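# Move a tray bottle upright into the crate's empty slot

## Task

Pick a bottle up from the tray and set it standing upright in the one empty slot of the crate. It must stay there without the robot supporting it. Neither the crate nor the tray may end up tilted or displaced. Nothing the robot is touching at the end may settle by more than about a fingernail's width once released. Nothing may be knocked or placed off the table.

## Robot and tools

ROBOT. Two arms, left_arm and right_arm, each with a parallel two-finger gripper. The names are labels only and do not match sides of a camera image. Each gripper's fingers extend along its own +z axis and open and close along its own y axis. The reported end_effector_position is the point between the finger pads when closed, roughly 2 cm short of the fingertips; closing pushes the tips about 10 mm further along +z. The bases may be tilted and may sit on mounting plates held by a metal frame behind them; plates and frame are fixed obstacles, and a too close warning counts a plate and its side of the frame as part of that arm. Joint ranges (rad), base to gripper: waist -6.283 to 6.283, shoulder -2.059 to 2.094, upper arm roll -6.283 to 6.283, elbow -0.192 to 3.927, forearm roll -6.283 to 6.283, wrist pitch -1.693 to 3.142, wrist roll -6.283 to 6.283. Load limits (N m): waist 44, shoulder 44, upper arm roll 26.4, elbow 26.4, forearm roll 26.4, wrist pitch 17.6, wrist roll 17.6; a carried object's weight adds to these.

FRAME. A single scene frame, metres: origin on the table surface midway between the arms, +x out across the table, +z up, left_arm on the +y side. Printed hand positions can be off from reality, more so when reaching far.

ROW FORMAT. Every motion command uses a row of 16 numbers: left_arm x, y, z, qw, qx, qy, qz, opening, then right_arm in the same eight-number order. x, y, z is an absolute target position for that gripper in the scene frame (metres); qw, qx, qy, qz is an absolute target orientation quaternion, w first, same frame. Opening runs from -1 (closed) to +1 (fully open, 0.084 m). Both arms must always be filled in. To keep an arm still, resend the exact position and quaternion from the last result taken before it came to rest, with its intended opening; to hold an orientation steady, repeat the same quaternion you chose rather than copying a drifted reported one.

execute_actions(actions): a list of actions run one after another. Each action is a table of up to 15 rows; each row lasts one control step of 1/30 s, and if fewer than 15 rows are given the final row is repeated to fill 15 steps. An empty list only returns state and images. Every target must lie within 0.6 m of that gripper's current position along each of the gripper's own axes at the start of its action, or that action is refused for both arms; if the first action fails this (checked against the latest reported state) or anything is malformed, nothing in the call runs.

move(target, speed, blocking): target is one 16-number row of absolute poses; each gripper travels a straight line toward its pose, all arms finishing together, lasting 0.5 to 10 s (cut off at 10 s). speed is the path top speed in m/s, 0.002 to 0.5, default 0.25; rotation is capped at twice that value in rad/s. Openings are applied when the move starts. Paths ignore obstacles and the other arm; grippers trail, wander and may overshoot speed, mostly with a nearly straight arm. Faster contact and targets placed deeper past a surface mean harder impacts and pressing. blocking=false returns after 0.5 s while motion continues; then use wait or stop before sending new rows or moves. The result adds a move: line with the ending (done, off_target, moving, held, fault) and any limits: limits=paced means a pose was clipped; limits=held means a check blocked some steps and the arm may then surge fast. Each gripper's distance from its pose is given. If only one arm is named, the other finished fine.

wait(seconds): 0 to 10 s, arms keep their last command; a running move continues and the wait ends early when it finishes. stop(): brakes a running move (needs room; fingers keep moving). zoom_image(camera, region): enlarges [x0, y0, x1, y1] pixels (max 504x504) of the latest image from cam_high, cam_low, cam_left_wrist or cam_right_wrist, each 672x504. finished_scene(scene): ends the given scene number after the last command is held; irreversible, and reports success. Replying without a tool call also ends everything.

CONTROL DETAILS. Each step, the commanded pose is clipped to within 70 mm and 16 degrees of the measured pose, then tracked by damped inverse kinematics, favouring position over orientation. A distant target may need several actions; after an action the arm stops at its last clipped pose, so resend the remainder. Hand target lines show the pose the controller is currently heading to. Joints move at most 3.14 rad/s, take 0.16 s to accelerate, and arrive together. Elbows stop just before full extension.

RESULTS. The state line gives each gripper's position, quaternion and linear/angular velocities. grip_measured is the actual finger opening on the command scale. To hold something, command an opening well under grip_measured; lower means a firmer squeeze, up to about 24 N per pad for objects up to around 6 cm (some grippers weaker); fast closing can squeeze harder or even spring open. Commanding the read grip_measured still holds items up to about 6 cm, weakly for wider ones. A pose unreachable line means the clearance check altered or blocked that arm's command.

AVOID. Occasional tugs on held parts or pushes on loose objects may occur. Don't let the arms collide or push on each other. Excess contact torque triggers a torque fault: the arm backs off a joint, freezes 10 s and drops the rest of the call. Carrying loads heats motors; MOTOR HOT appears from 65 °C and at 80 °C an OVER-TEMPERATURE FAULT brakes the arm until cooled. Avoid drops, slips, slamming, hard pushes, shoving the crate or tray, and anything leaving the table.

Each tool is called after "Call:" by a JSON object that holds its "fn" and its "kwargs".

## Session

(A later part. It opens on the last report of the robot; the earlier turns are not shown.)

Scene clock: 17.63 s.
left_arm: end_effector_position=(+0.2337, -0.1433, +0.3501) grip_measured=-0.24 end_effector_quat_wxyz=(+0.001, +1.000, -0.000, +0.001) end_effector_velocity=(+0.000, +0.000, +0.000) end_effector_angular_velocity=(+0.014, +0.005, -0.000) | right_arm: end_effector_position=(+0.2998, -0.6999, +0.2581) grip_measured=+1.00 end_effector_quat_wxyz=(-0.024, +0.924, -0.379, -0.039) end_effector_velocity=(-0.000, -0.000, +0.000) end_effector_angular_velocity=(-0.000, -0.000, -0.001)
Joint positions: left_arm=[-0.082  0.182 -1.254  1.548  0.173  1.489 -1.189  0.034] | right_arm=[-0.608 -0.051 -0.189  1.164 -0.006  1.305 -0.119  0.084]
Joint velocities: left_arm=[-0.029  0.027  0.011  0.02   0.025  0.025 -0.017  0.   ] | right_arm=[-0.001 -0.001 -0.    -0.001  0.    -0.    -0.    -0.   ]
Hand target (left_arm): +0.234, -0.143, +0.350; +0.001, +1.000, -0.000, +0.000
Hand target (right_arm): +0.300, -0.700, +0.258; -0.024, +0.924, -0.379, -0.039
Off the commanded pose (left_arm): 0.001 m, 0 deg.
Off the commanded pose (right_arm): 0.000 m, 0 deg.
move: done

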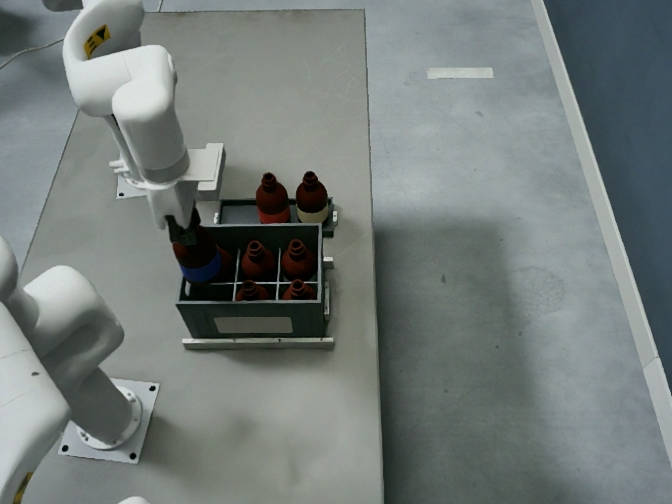

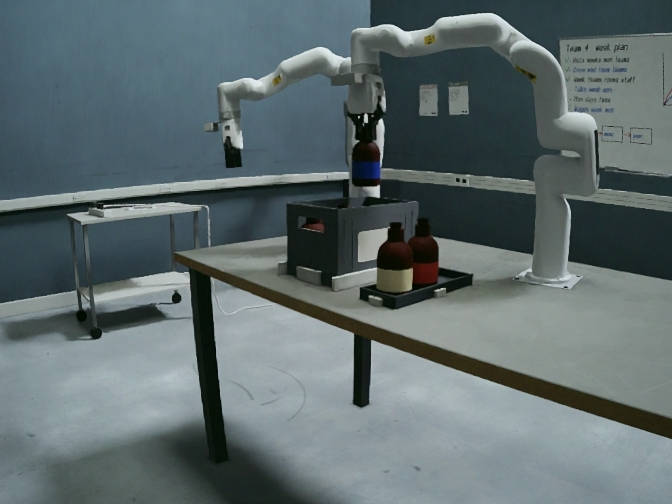

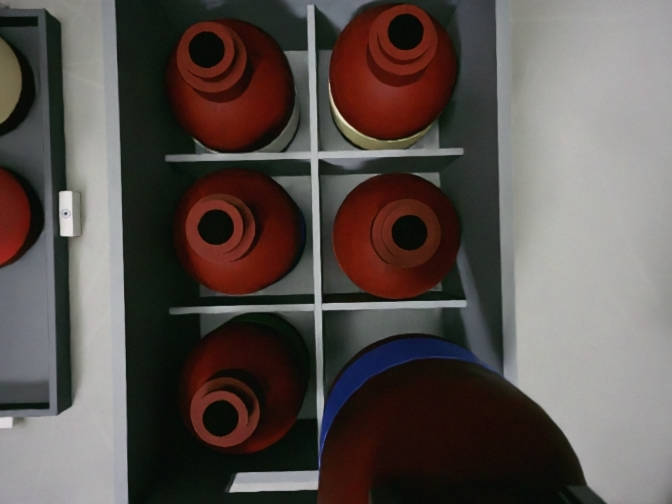

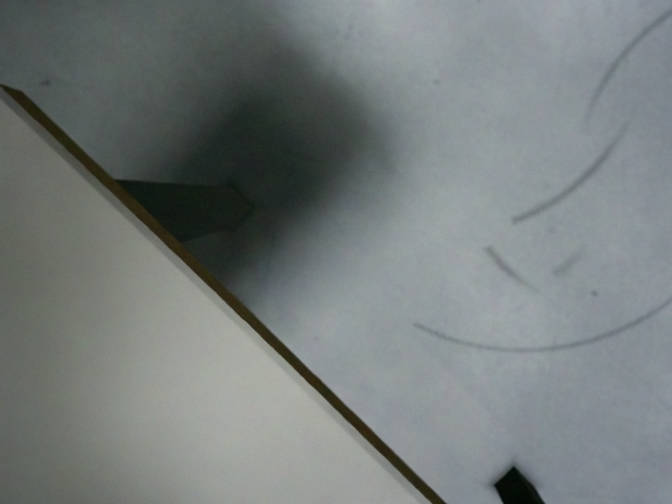

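Call:
{"fn": "move", "kwargs": {"target": [0.229,-0.145,0.25,0,1,0,0,-0.6,0.3,-0.7,0.2582,-0.024,0.924,-0.379,-0.039,1], "speed": 0.12}}

Scene clock: 19.63 s.
left_arm: end_effector_position=(+0.2290, -0.1451, +0.2505) grip_measured=-0.24 end_effector_quat_wxyz=(+0.000, +1.000, -0.000, +0.000) end_effector_velocity=(-0.000, +0.000, -0.003) end_effector_angular_velocity=(+0.002, -0.000, -0.001) | right_arm: end_effector_position=(+0.3000, -0.7000, +0.2582) grip_measured=+1.00 end_effector_quat_wxyz=(-0.024, +0.924, -0.379, -0.039) end_effector_velocity=(+0.001, +0.000, +0.001) end_effector_angular_velocity=(-0.001, -0.002, +0.001)
Joint positions: left_arm=[-0.072  0.193 -1.237  1.269  0.195  1.211 -1.216  0.034] | right_arm=[-0.608 -0.05  -0.189  1.166 -0.006  1.307 -0.119  0.084]
Joint velocities: left_arm=[-0.005  0.005  0.003 -0.005  0.007 -0.005 -0.005  0.   ] | right_arm=[ 0.001 -0.002  0.     0.001  0.     0.    -0.    -0.   ]
Hand target (left_arm): +0.229, -0.145, +0.250; +0.000, +1.000, -0.000, -0.000
Hand target (right_arm): +0.300, -0.700, +0.258; -0.024, +0.924, -0.379, -0.039
Off the commanded pose (left_arm): 0.000 m, 0 deg.
Off the commanded pose (right_arm): 0.000 m, 0 deg.
move: done

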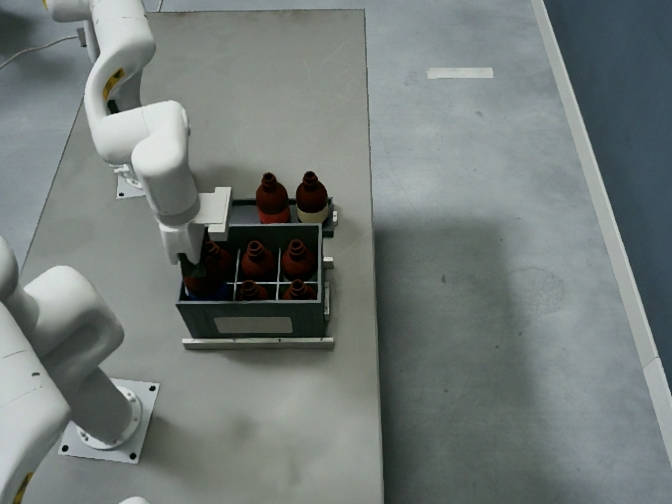

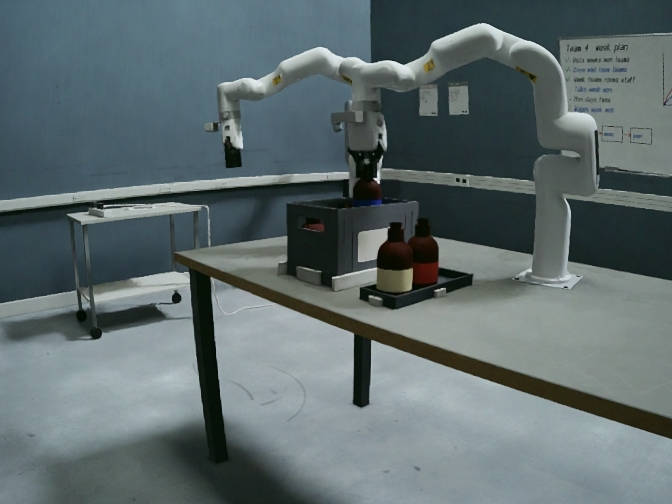

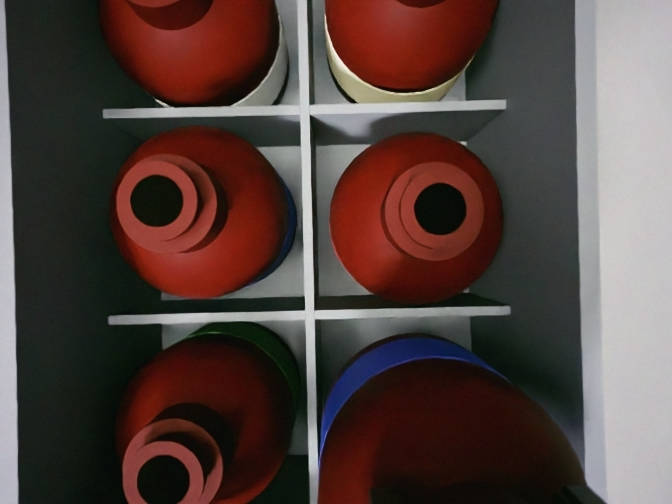

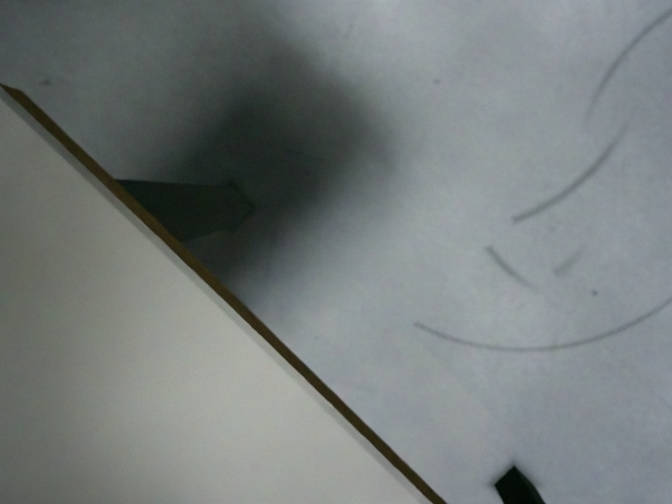

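Call:
{"fn": "move", "kwargs": {"target": [0.227,-0.148,0.162,0,0.924,-0.383,0,-0.6,0.3,-0.7,0.2582,-0.024,0.924,-0.379,-0.039,1], "speed": 0.2}}

Call:
{"fn": "zoom_image", "kwargs": {"camera": "cam_high", "region": [140,200,340,360]}}

Scene clock: 25.33 s.
left_arm: end_effector_position=(+0.2270, -0.1482, +0.1623) grip_measured=-0.24 end_effector_quat_wxyz=(+0.000, +0.924, -0.382, +0.000) end_effector_velocity=(-0.000, +0.000, -0.002) end_effector_angular_velocity=(+0.001, +0.001, -0.015) | right_arm: end_effector_position=(+0.3000, -0.7000, +0.2582) grip_measured=+1.00 end_effector_quat_wxyz=(-0.024, +0.924, -0.379, -0.039) end_effector_velocity=(-0.000, -0.001, +0.001) end_effector_angular_velocity=(-0.002, -0.001, -0.002)
Joint positions: left_arm=[-0.106  0.415 -1.239  1.131  0.459  1.037 -0.623  0.034] | right_arm=[-0.608 -0.05  -0.189  1.166 -0.006  1.307 -0.119  0.084]
Joint velocities: left_arm=[-0.001  0.005  0.001 -0.002  0.005 -0.002  0.011  0.   ] | right_arm=[-0.002 -0.     0.     0.001 -0.    -0.     0.    -0.   ]
Hand target (left_arm): +0.227, -0.148, +0.162; +0.000, +0.924, -0.383, -0.000
Hand target (right_arm): +0.300, -0.700, +0.258; -0.024, +0.924, -0.379, -0.039
Off the commanded pose (left_arm): 0.000 m, 0 deg.
Off the commanded pose (right_arm): 0.000 m, 0 deg.
move: done

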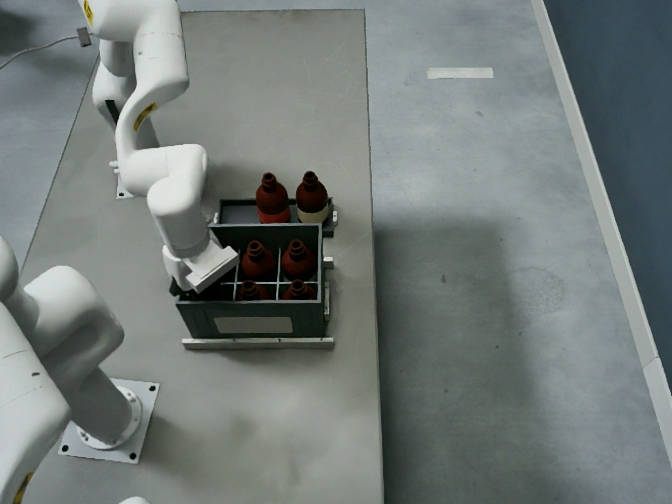

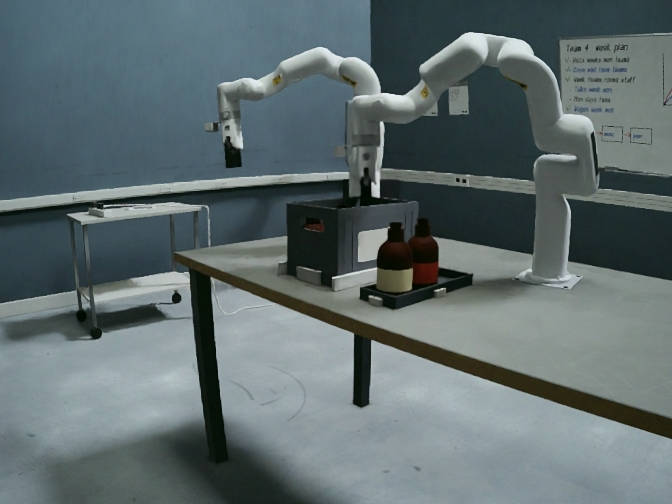

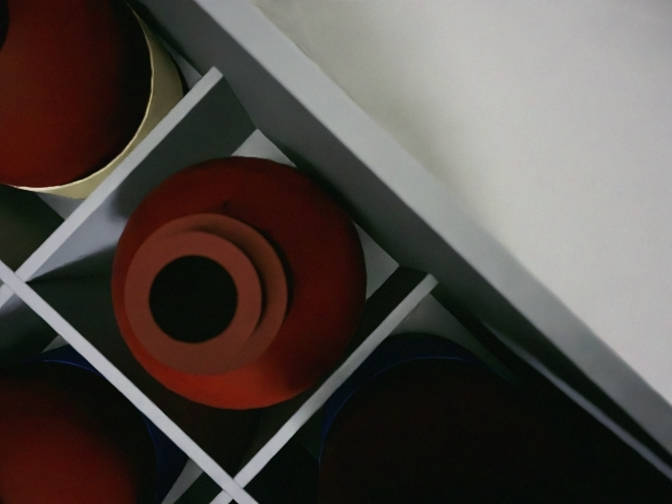

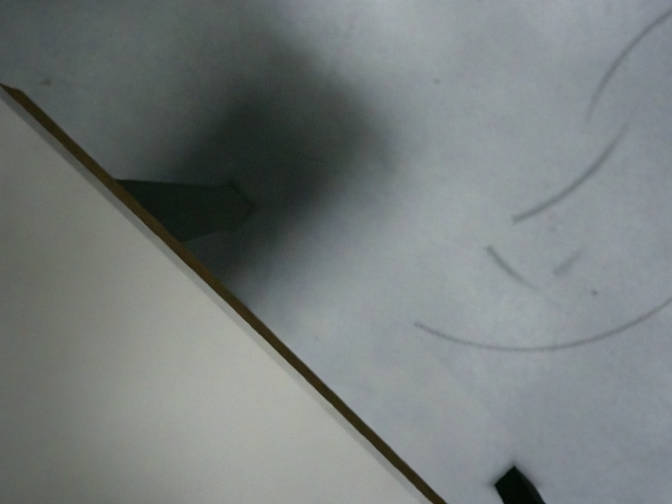

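Region (140, 200, 340, 360) of cam_high's 672x504 image, scaled by 2.520, with more detail than that image has; it fills the top 403 rows of this view, and the rest is white.

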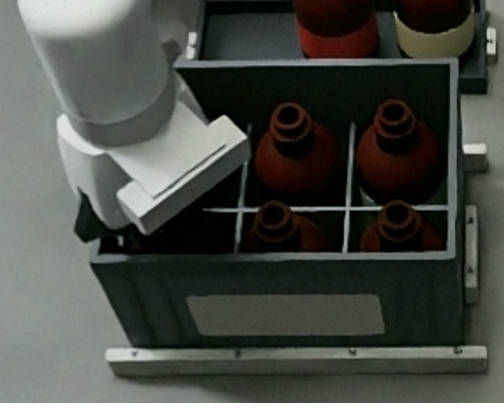

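Call:
{"fn": "move", "kwargs": {"target": [0.227,-0.148,0.151,0,0.924,-0.383,0,-0.6,0.3,-0.7,0.2582,-0.024,0.924,-0.379,-0.039,1], "speed": 0.03}}

Call:
{"fn": "move", "kwargs": {"target": [0.227,-0.148,0.151,0,0.924,-0.383,0,0,0.3,-0.7,0.2582,-0.024,0.924,-0.379,-0.039,1]}}

Call:
{"fn": "move", "kwargs": {"target": [0.227,-0.148,0.3,0,0.924,-0.383,0,0,0.3,-0.7,0.2582,-0.024,0.924,-0.379,-0.039,1]}}

Scene clock: 27.00 s.
left_arm: end_effector_position=(+0.2270, -0.1480, +0.1512) grip_measured=-0.24 end_effector_quat_wxyz=(+0.000, +0.924, -0.383, +0.000) end_effector_velocity=(-0.000, -0.001, -0.001) end_effector_angular_velocity=(-0.002, -0.002, -0.002) | right_arm: end_effector_position=(+0.3000, -0.7000, +0.2582) grip_measured=+1.00 end_effector_quat_wxyz=(-0.024, +0.924, -0.379, -0.039) end_effector_velocity=(-0.000, -0.001, +0.000) end_effector_angular_velocity=(-0.000, -0.000, -0.002)
Joint positions: left_arm=[-0.124  0.433 -1.216  1.117  0.481  1.014 -0.636  0.034] | right_arm=[-0.608 -0.05  -0.189  1.166 -0.006  1.307 -0.119  0.084]
Joint velocities: left_arm=[-0.004  0.001  0.002 -0.     0.004 -0.004 -0.003  0.   ] | right_arm=[-0.002  0.     0.     0.001  0.     0.    -0.    -0.   ]
Hand target (left_arm): +0.227, -0.148, +0.151; +0.000, +0.924, -0.383, -0.000
Hand target (right_arm): +0.300, -0.700, +0.258; -0.024, +0.924, -0.379, -0.039
Off the commanded pose (left_arm): 0.000 m, 0 deg.
Off the commanded pose (right_arm): 0.000 m, 0 deg.
move: done

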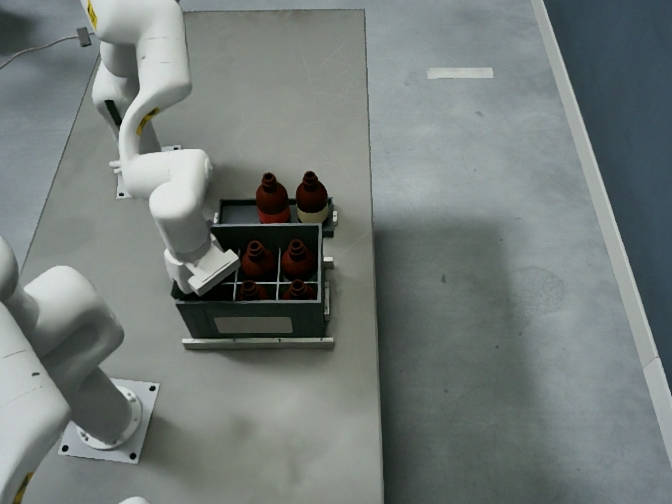

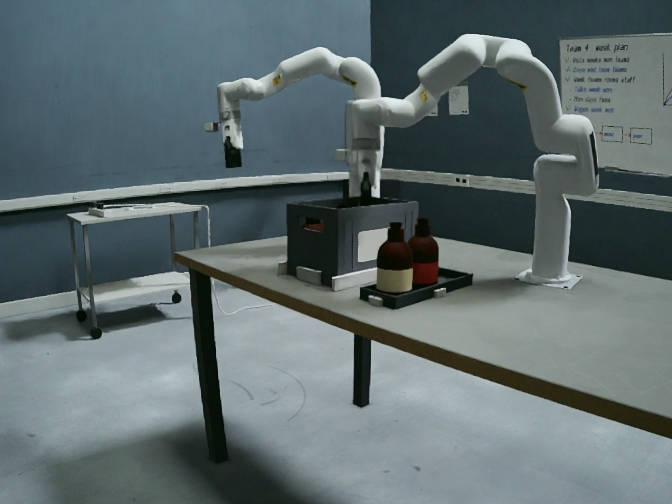

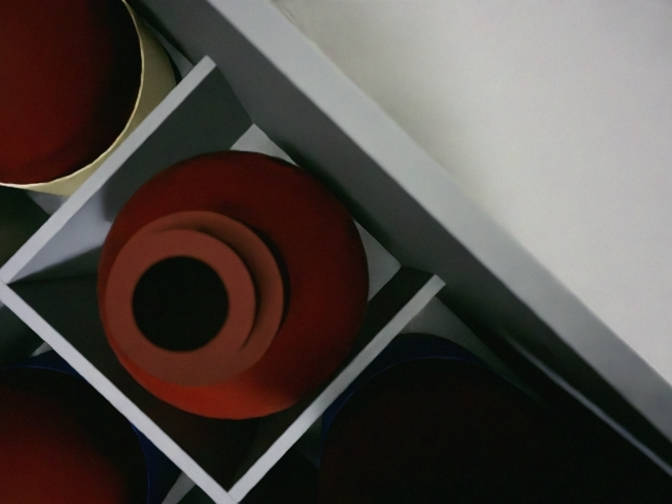

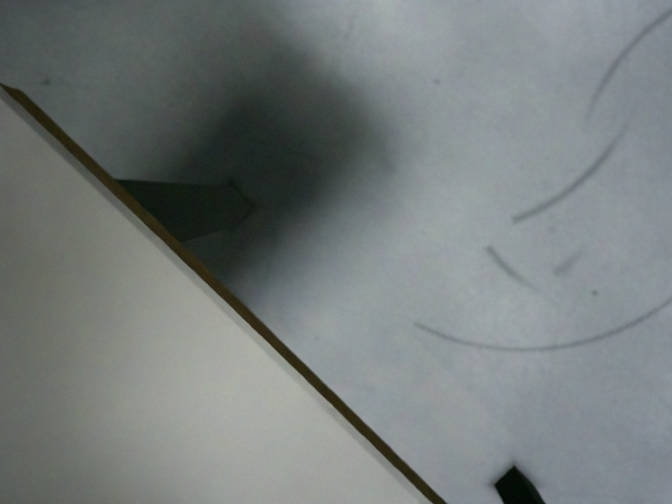

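Scene clock: 27.70 s.
left_arm: end_effector_position=(+0.2270, -0.1480, +0.1510) grip_measured=-0.01 end_effector_quat_wxyz=(+0.000, +0.924, -0.383, +0.000) end_effector_velocity=(-0.000, +0.000, -0.000) end_effector_angular_velocity=(+0.000, +0.000, +0.001) | right_arm: end_effector_position=(+0.3000, -0.7000, +0.2582) grip_measured=+1.00 end_effector_quat_wxyz=(-0.024, +0.924, -0.379, -0.039) end_effector_velocity=(+0.000, -0.000, +0.000) end_effector_angular_velocity=(+0.000, -0.000, -0.000)
Joint positions: left_arm=[-0.125  0.433 -1.216  1.117  0.482  1.014 -0.636  0.044] | right_arm=[-0.608 -0.05  -0.189  1.166 -0.006  1.307 -0.119  0.084]
Joint velocities: left_arm=[-0.    -0.     0.    -0.    -0.    -0.    -0.001  0.   ] | right_arm=[-0.  0.  0.  0.  0. -0. -0. -0.]
Hand target (left_arm): +0.227, -0.148, +0.151; +0.000, +0.924, -0.383, -0.000
Hand target (right_arm): +0.300, -0.700, +0.258; -0.024, +0.924, -0.379, -0.039
Off the commanded pose (left_arm): 0.000 m, 0 deg.
Off the commanded pose (right_arm): 0.000 m, 0 deg.
move: done

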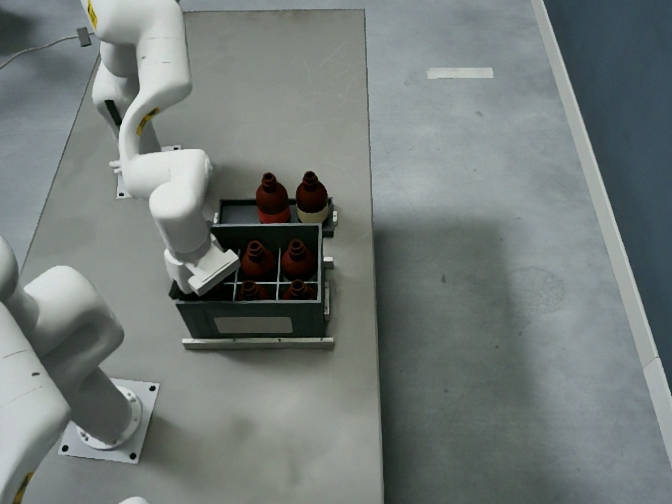

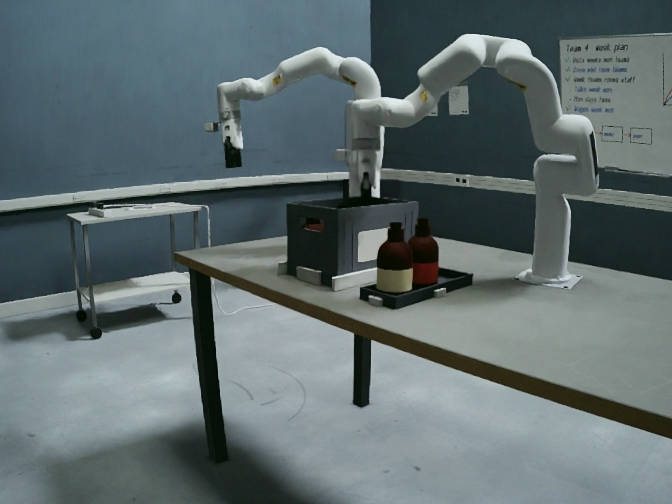

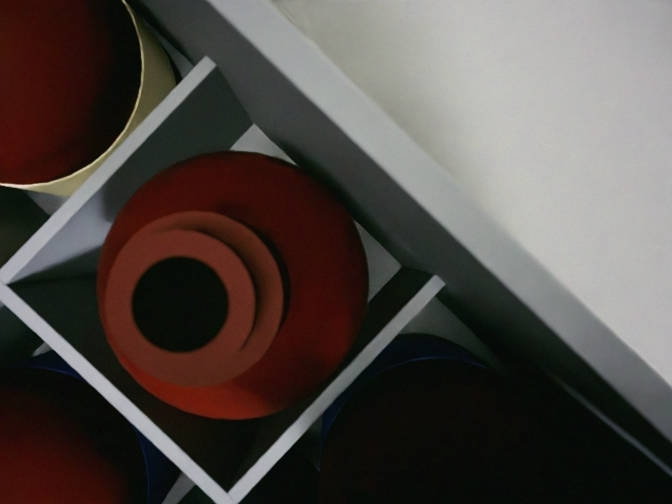

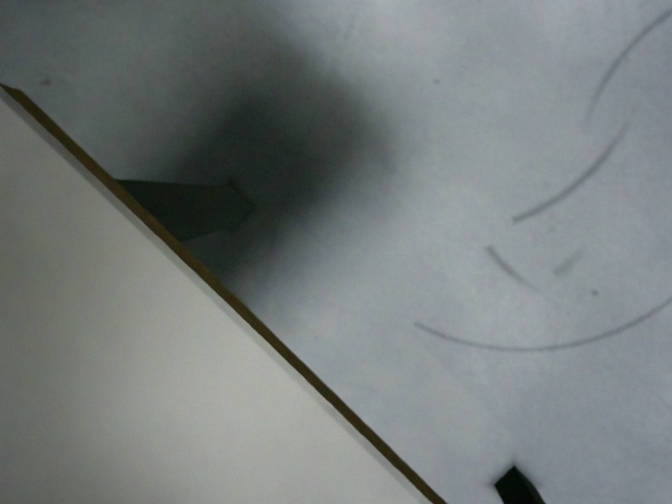

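Scene clock: 28.93 s.
left_arm: end_effector_position=(+0.2270, -0.1479, +0.2996) grip_measured=-0.01 end_effector_quat_wxyz=(-0.000, +0.924, -0.383, -0.000) end_effector_velocity=(-0.000, -0.000, +0.003) end_effector_angular_velocity=(-0.002, -0.002, +0.000) | right_arm: end_effector_position=(+0.3000, -0.7000, +0.2582) grip_measured=+1.00 end_effector_quat_wxyz=(-0.024, +0.924, -0.379, -0.039) end_effector_velocity=(-0.000, -0.000, +0.001) end_effector_angular_velocity=(-0.002, -0.001, -0.000)
Joint positions: left_arm=[ 0.023  0.265 -1.406  1.404  0.268  1.367 -0.491  0.044] | right_arm=[-0.608 -0.05  -0.189  1.166 -0.006  1.307 -0.119  0.084]
Joint velocities: left_arm=[ 0.004 -0.004 -0.004  0.005 -0.003  0.003  0.002 -0.   ] | right_arm=[-0.001 -0.001  0.     0.    -0.    -0.001  0.    -0.   ]
Hand target (left_arm): +0.227, -0.148, +0.300; -0.000, +0.924, -0.383, +0.000
Hand target (right_arm): +0.300, -0.700, +0.258; -0.024, +0.924, -0.379, -0.039
Off the commanded pose (left_arm): 0.000 m, 0 deg.
Off the commanded pose (right_arm): 0.000 m, 0 deg.
move: done

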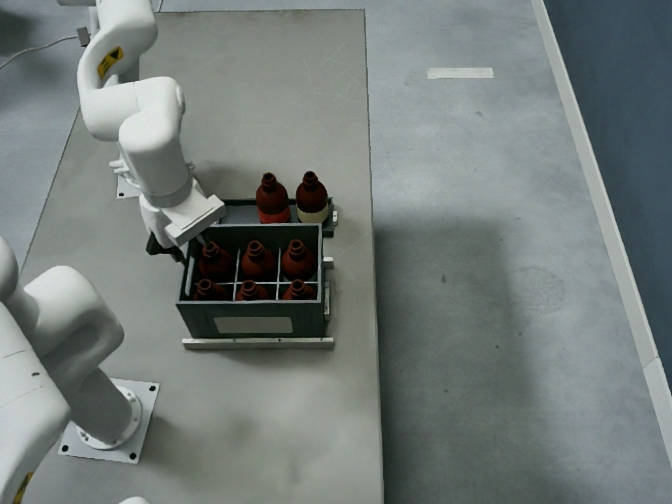

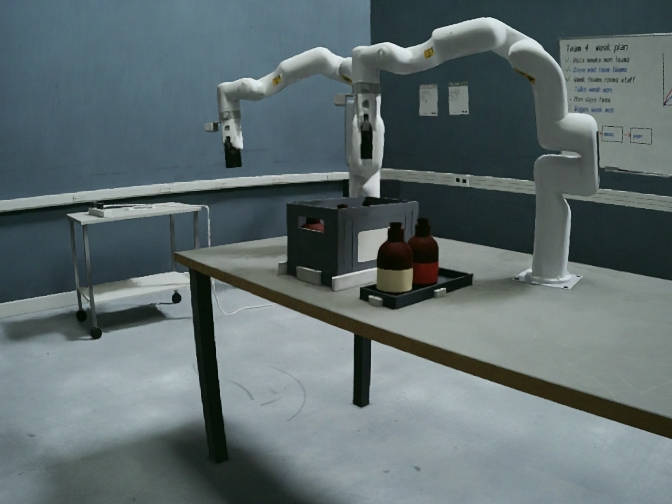

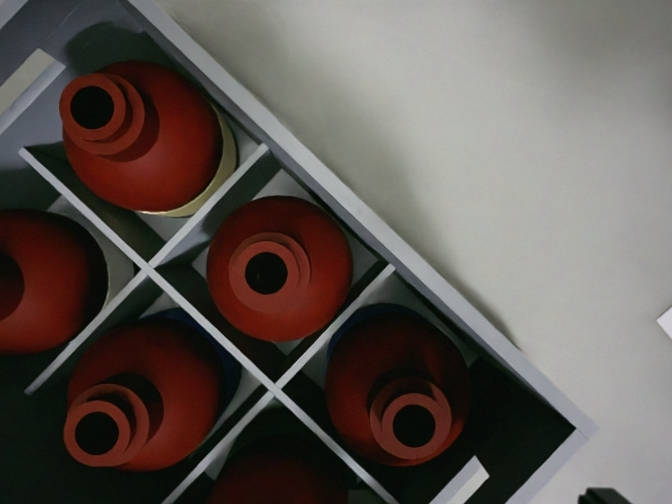

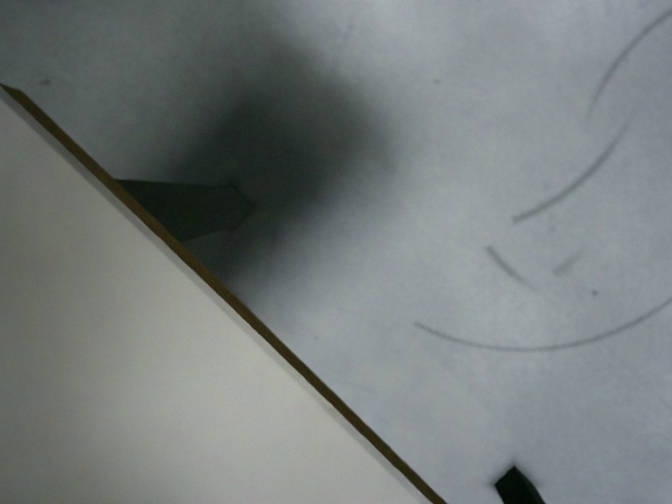

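Call:
{"fn": "finished_scene", "kwargs": {"scene": 1}}

The scene is finished: the task was done.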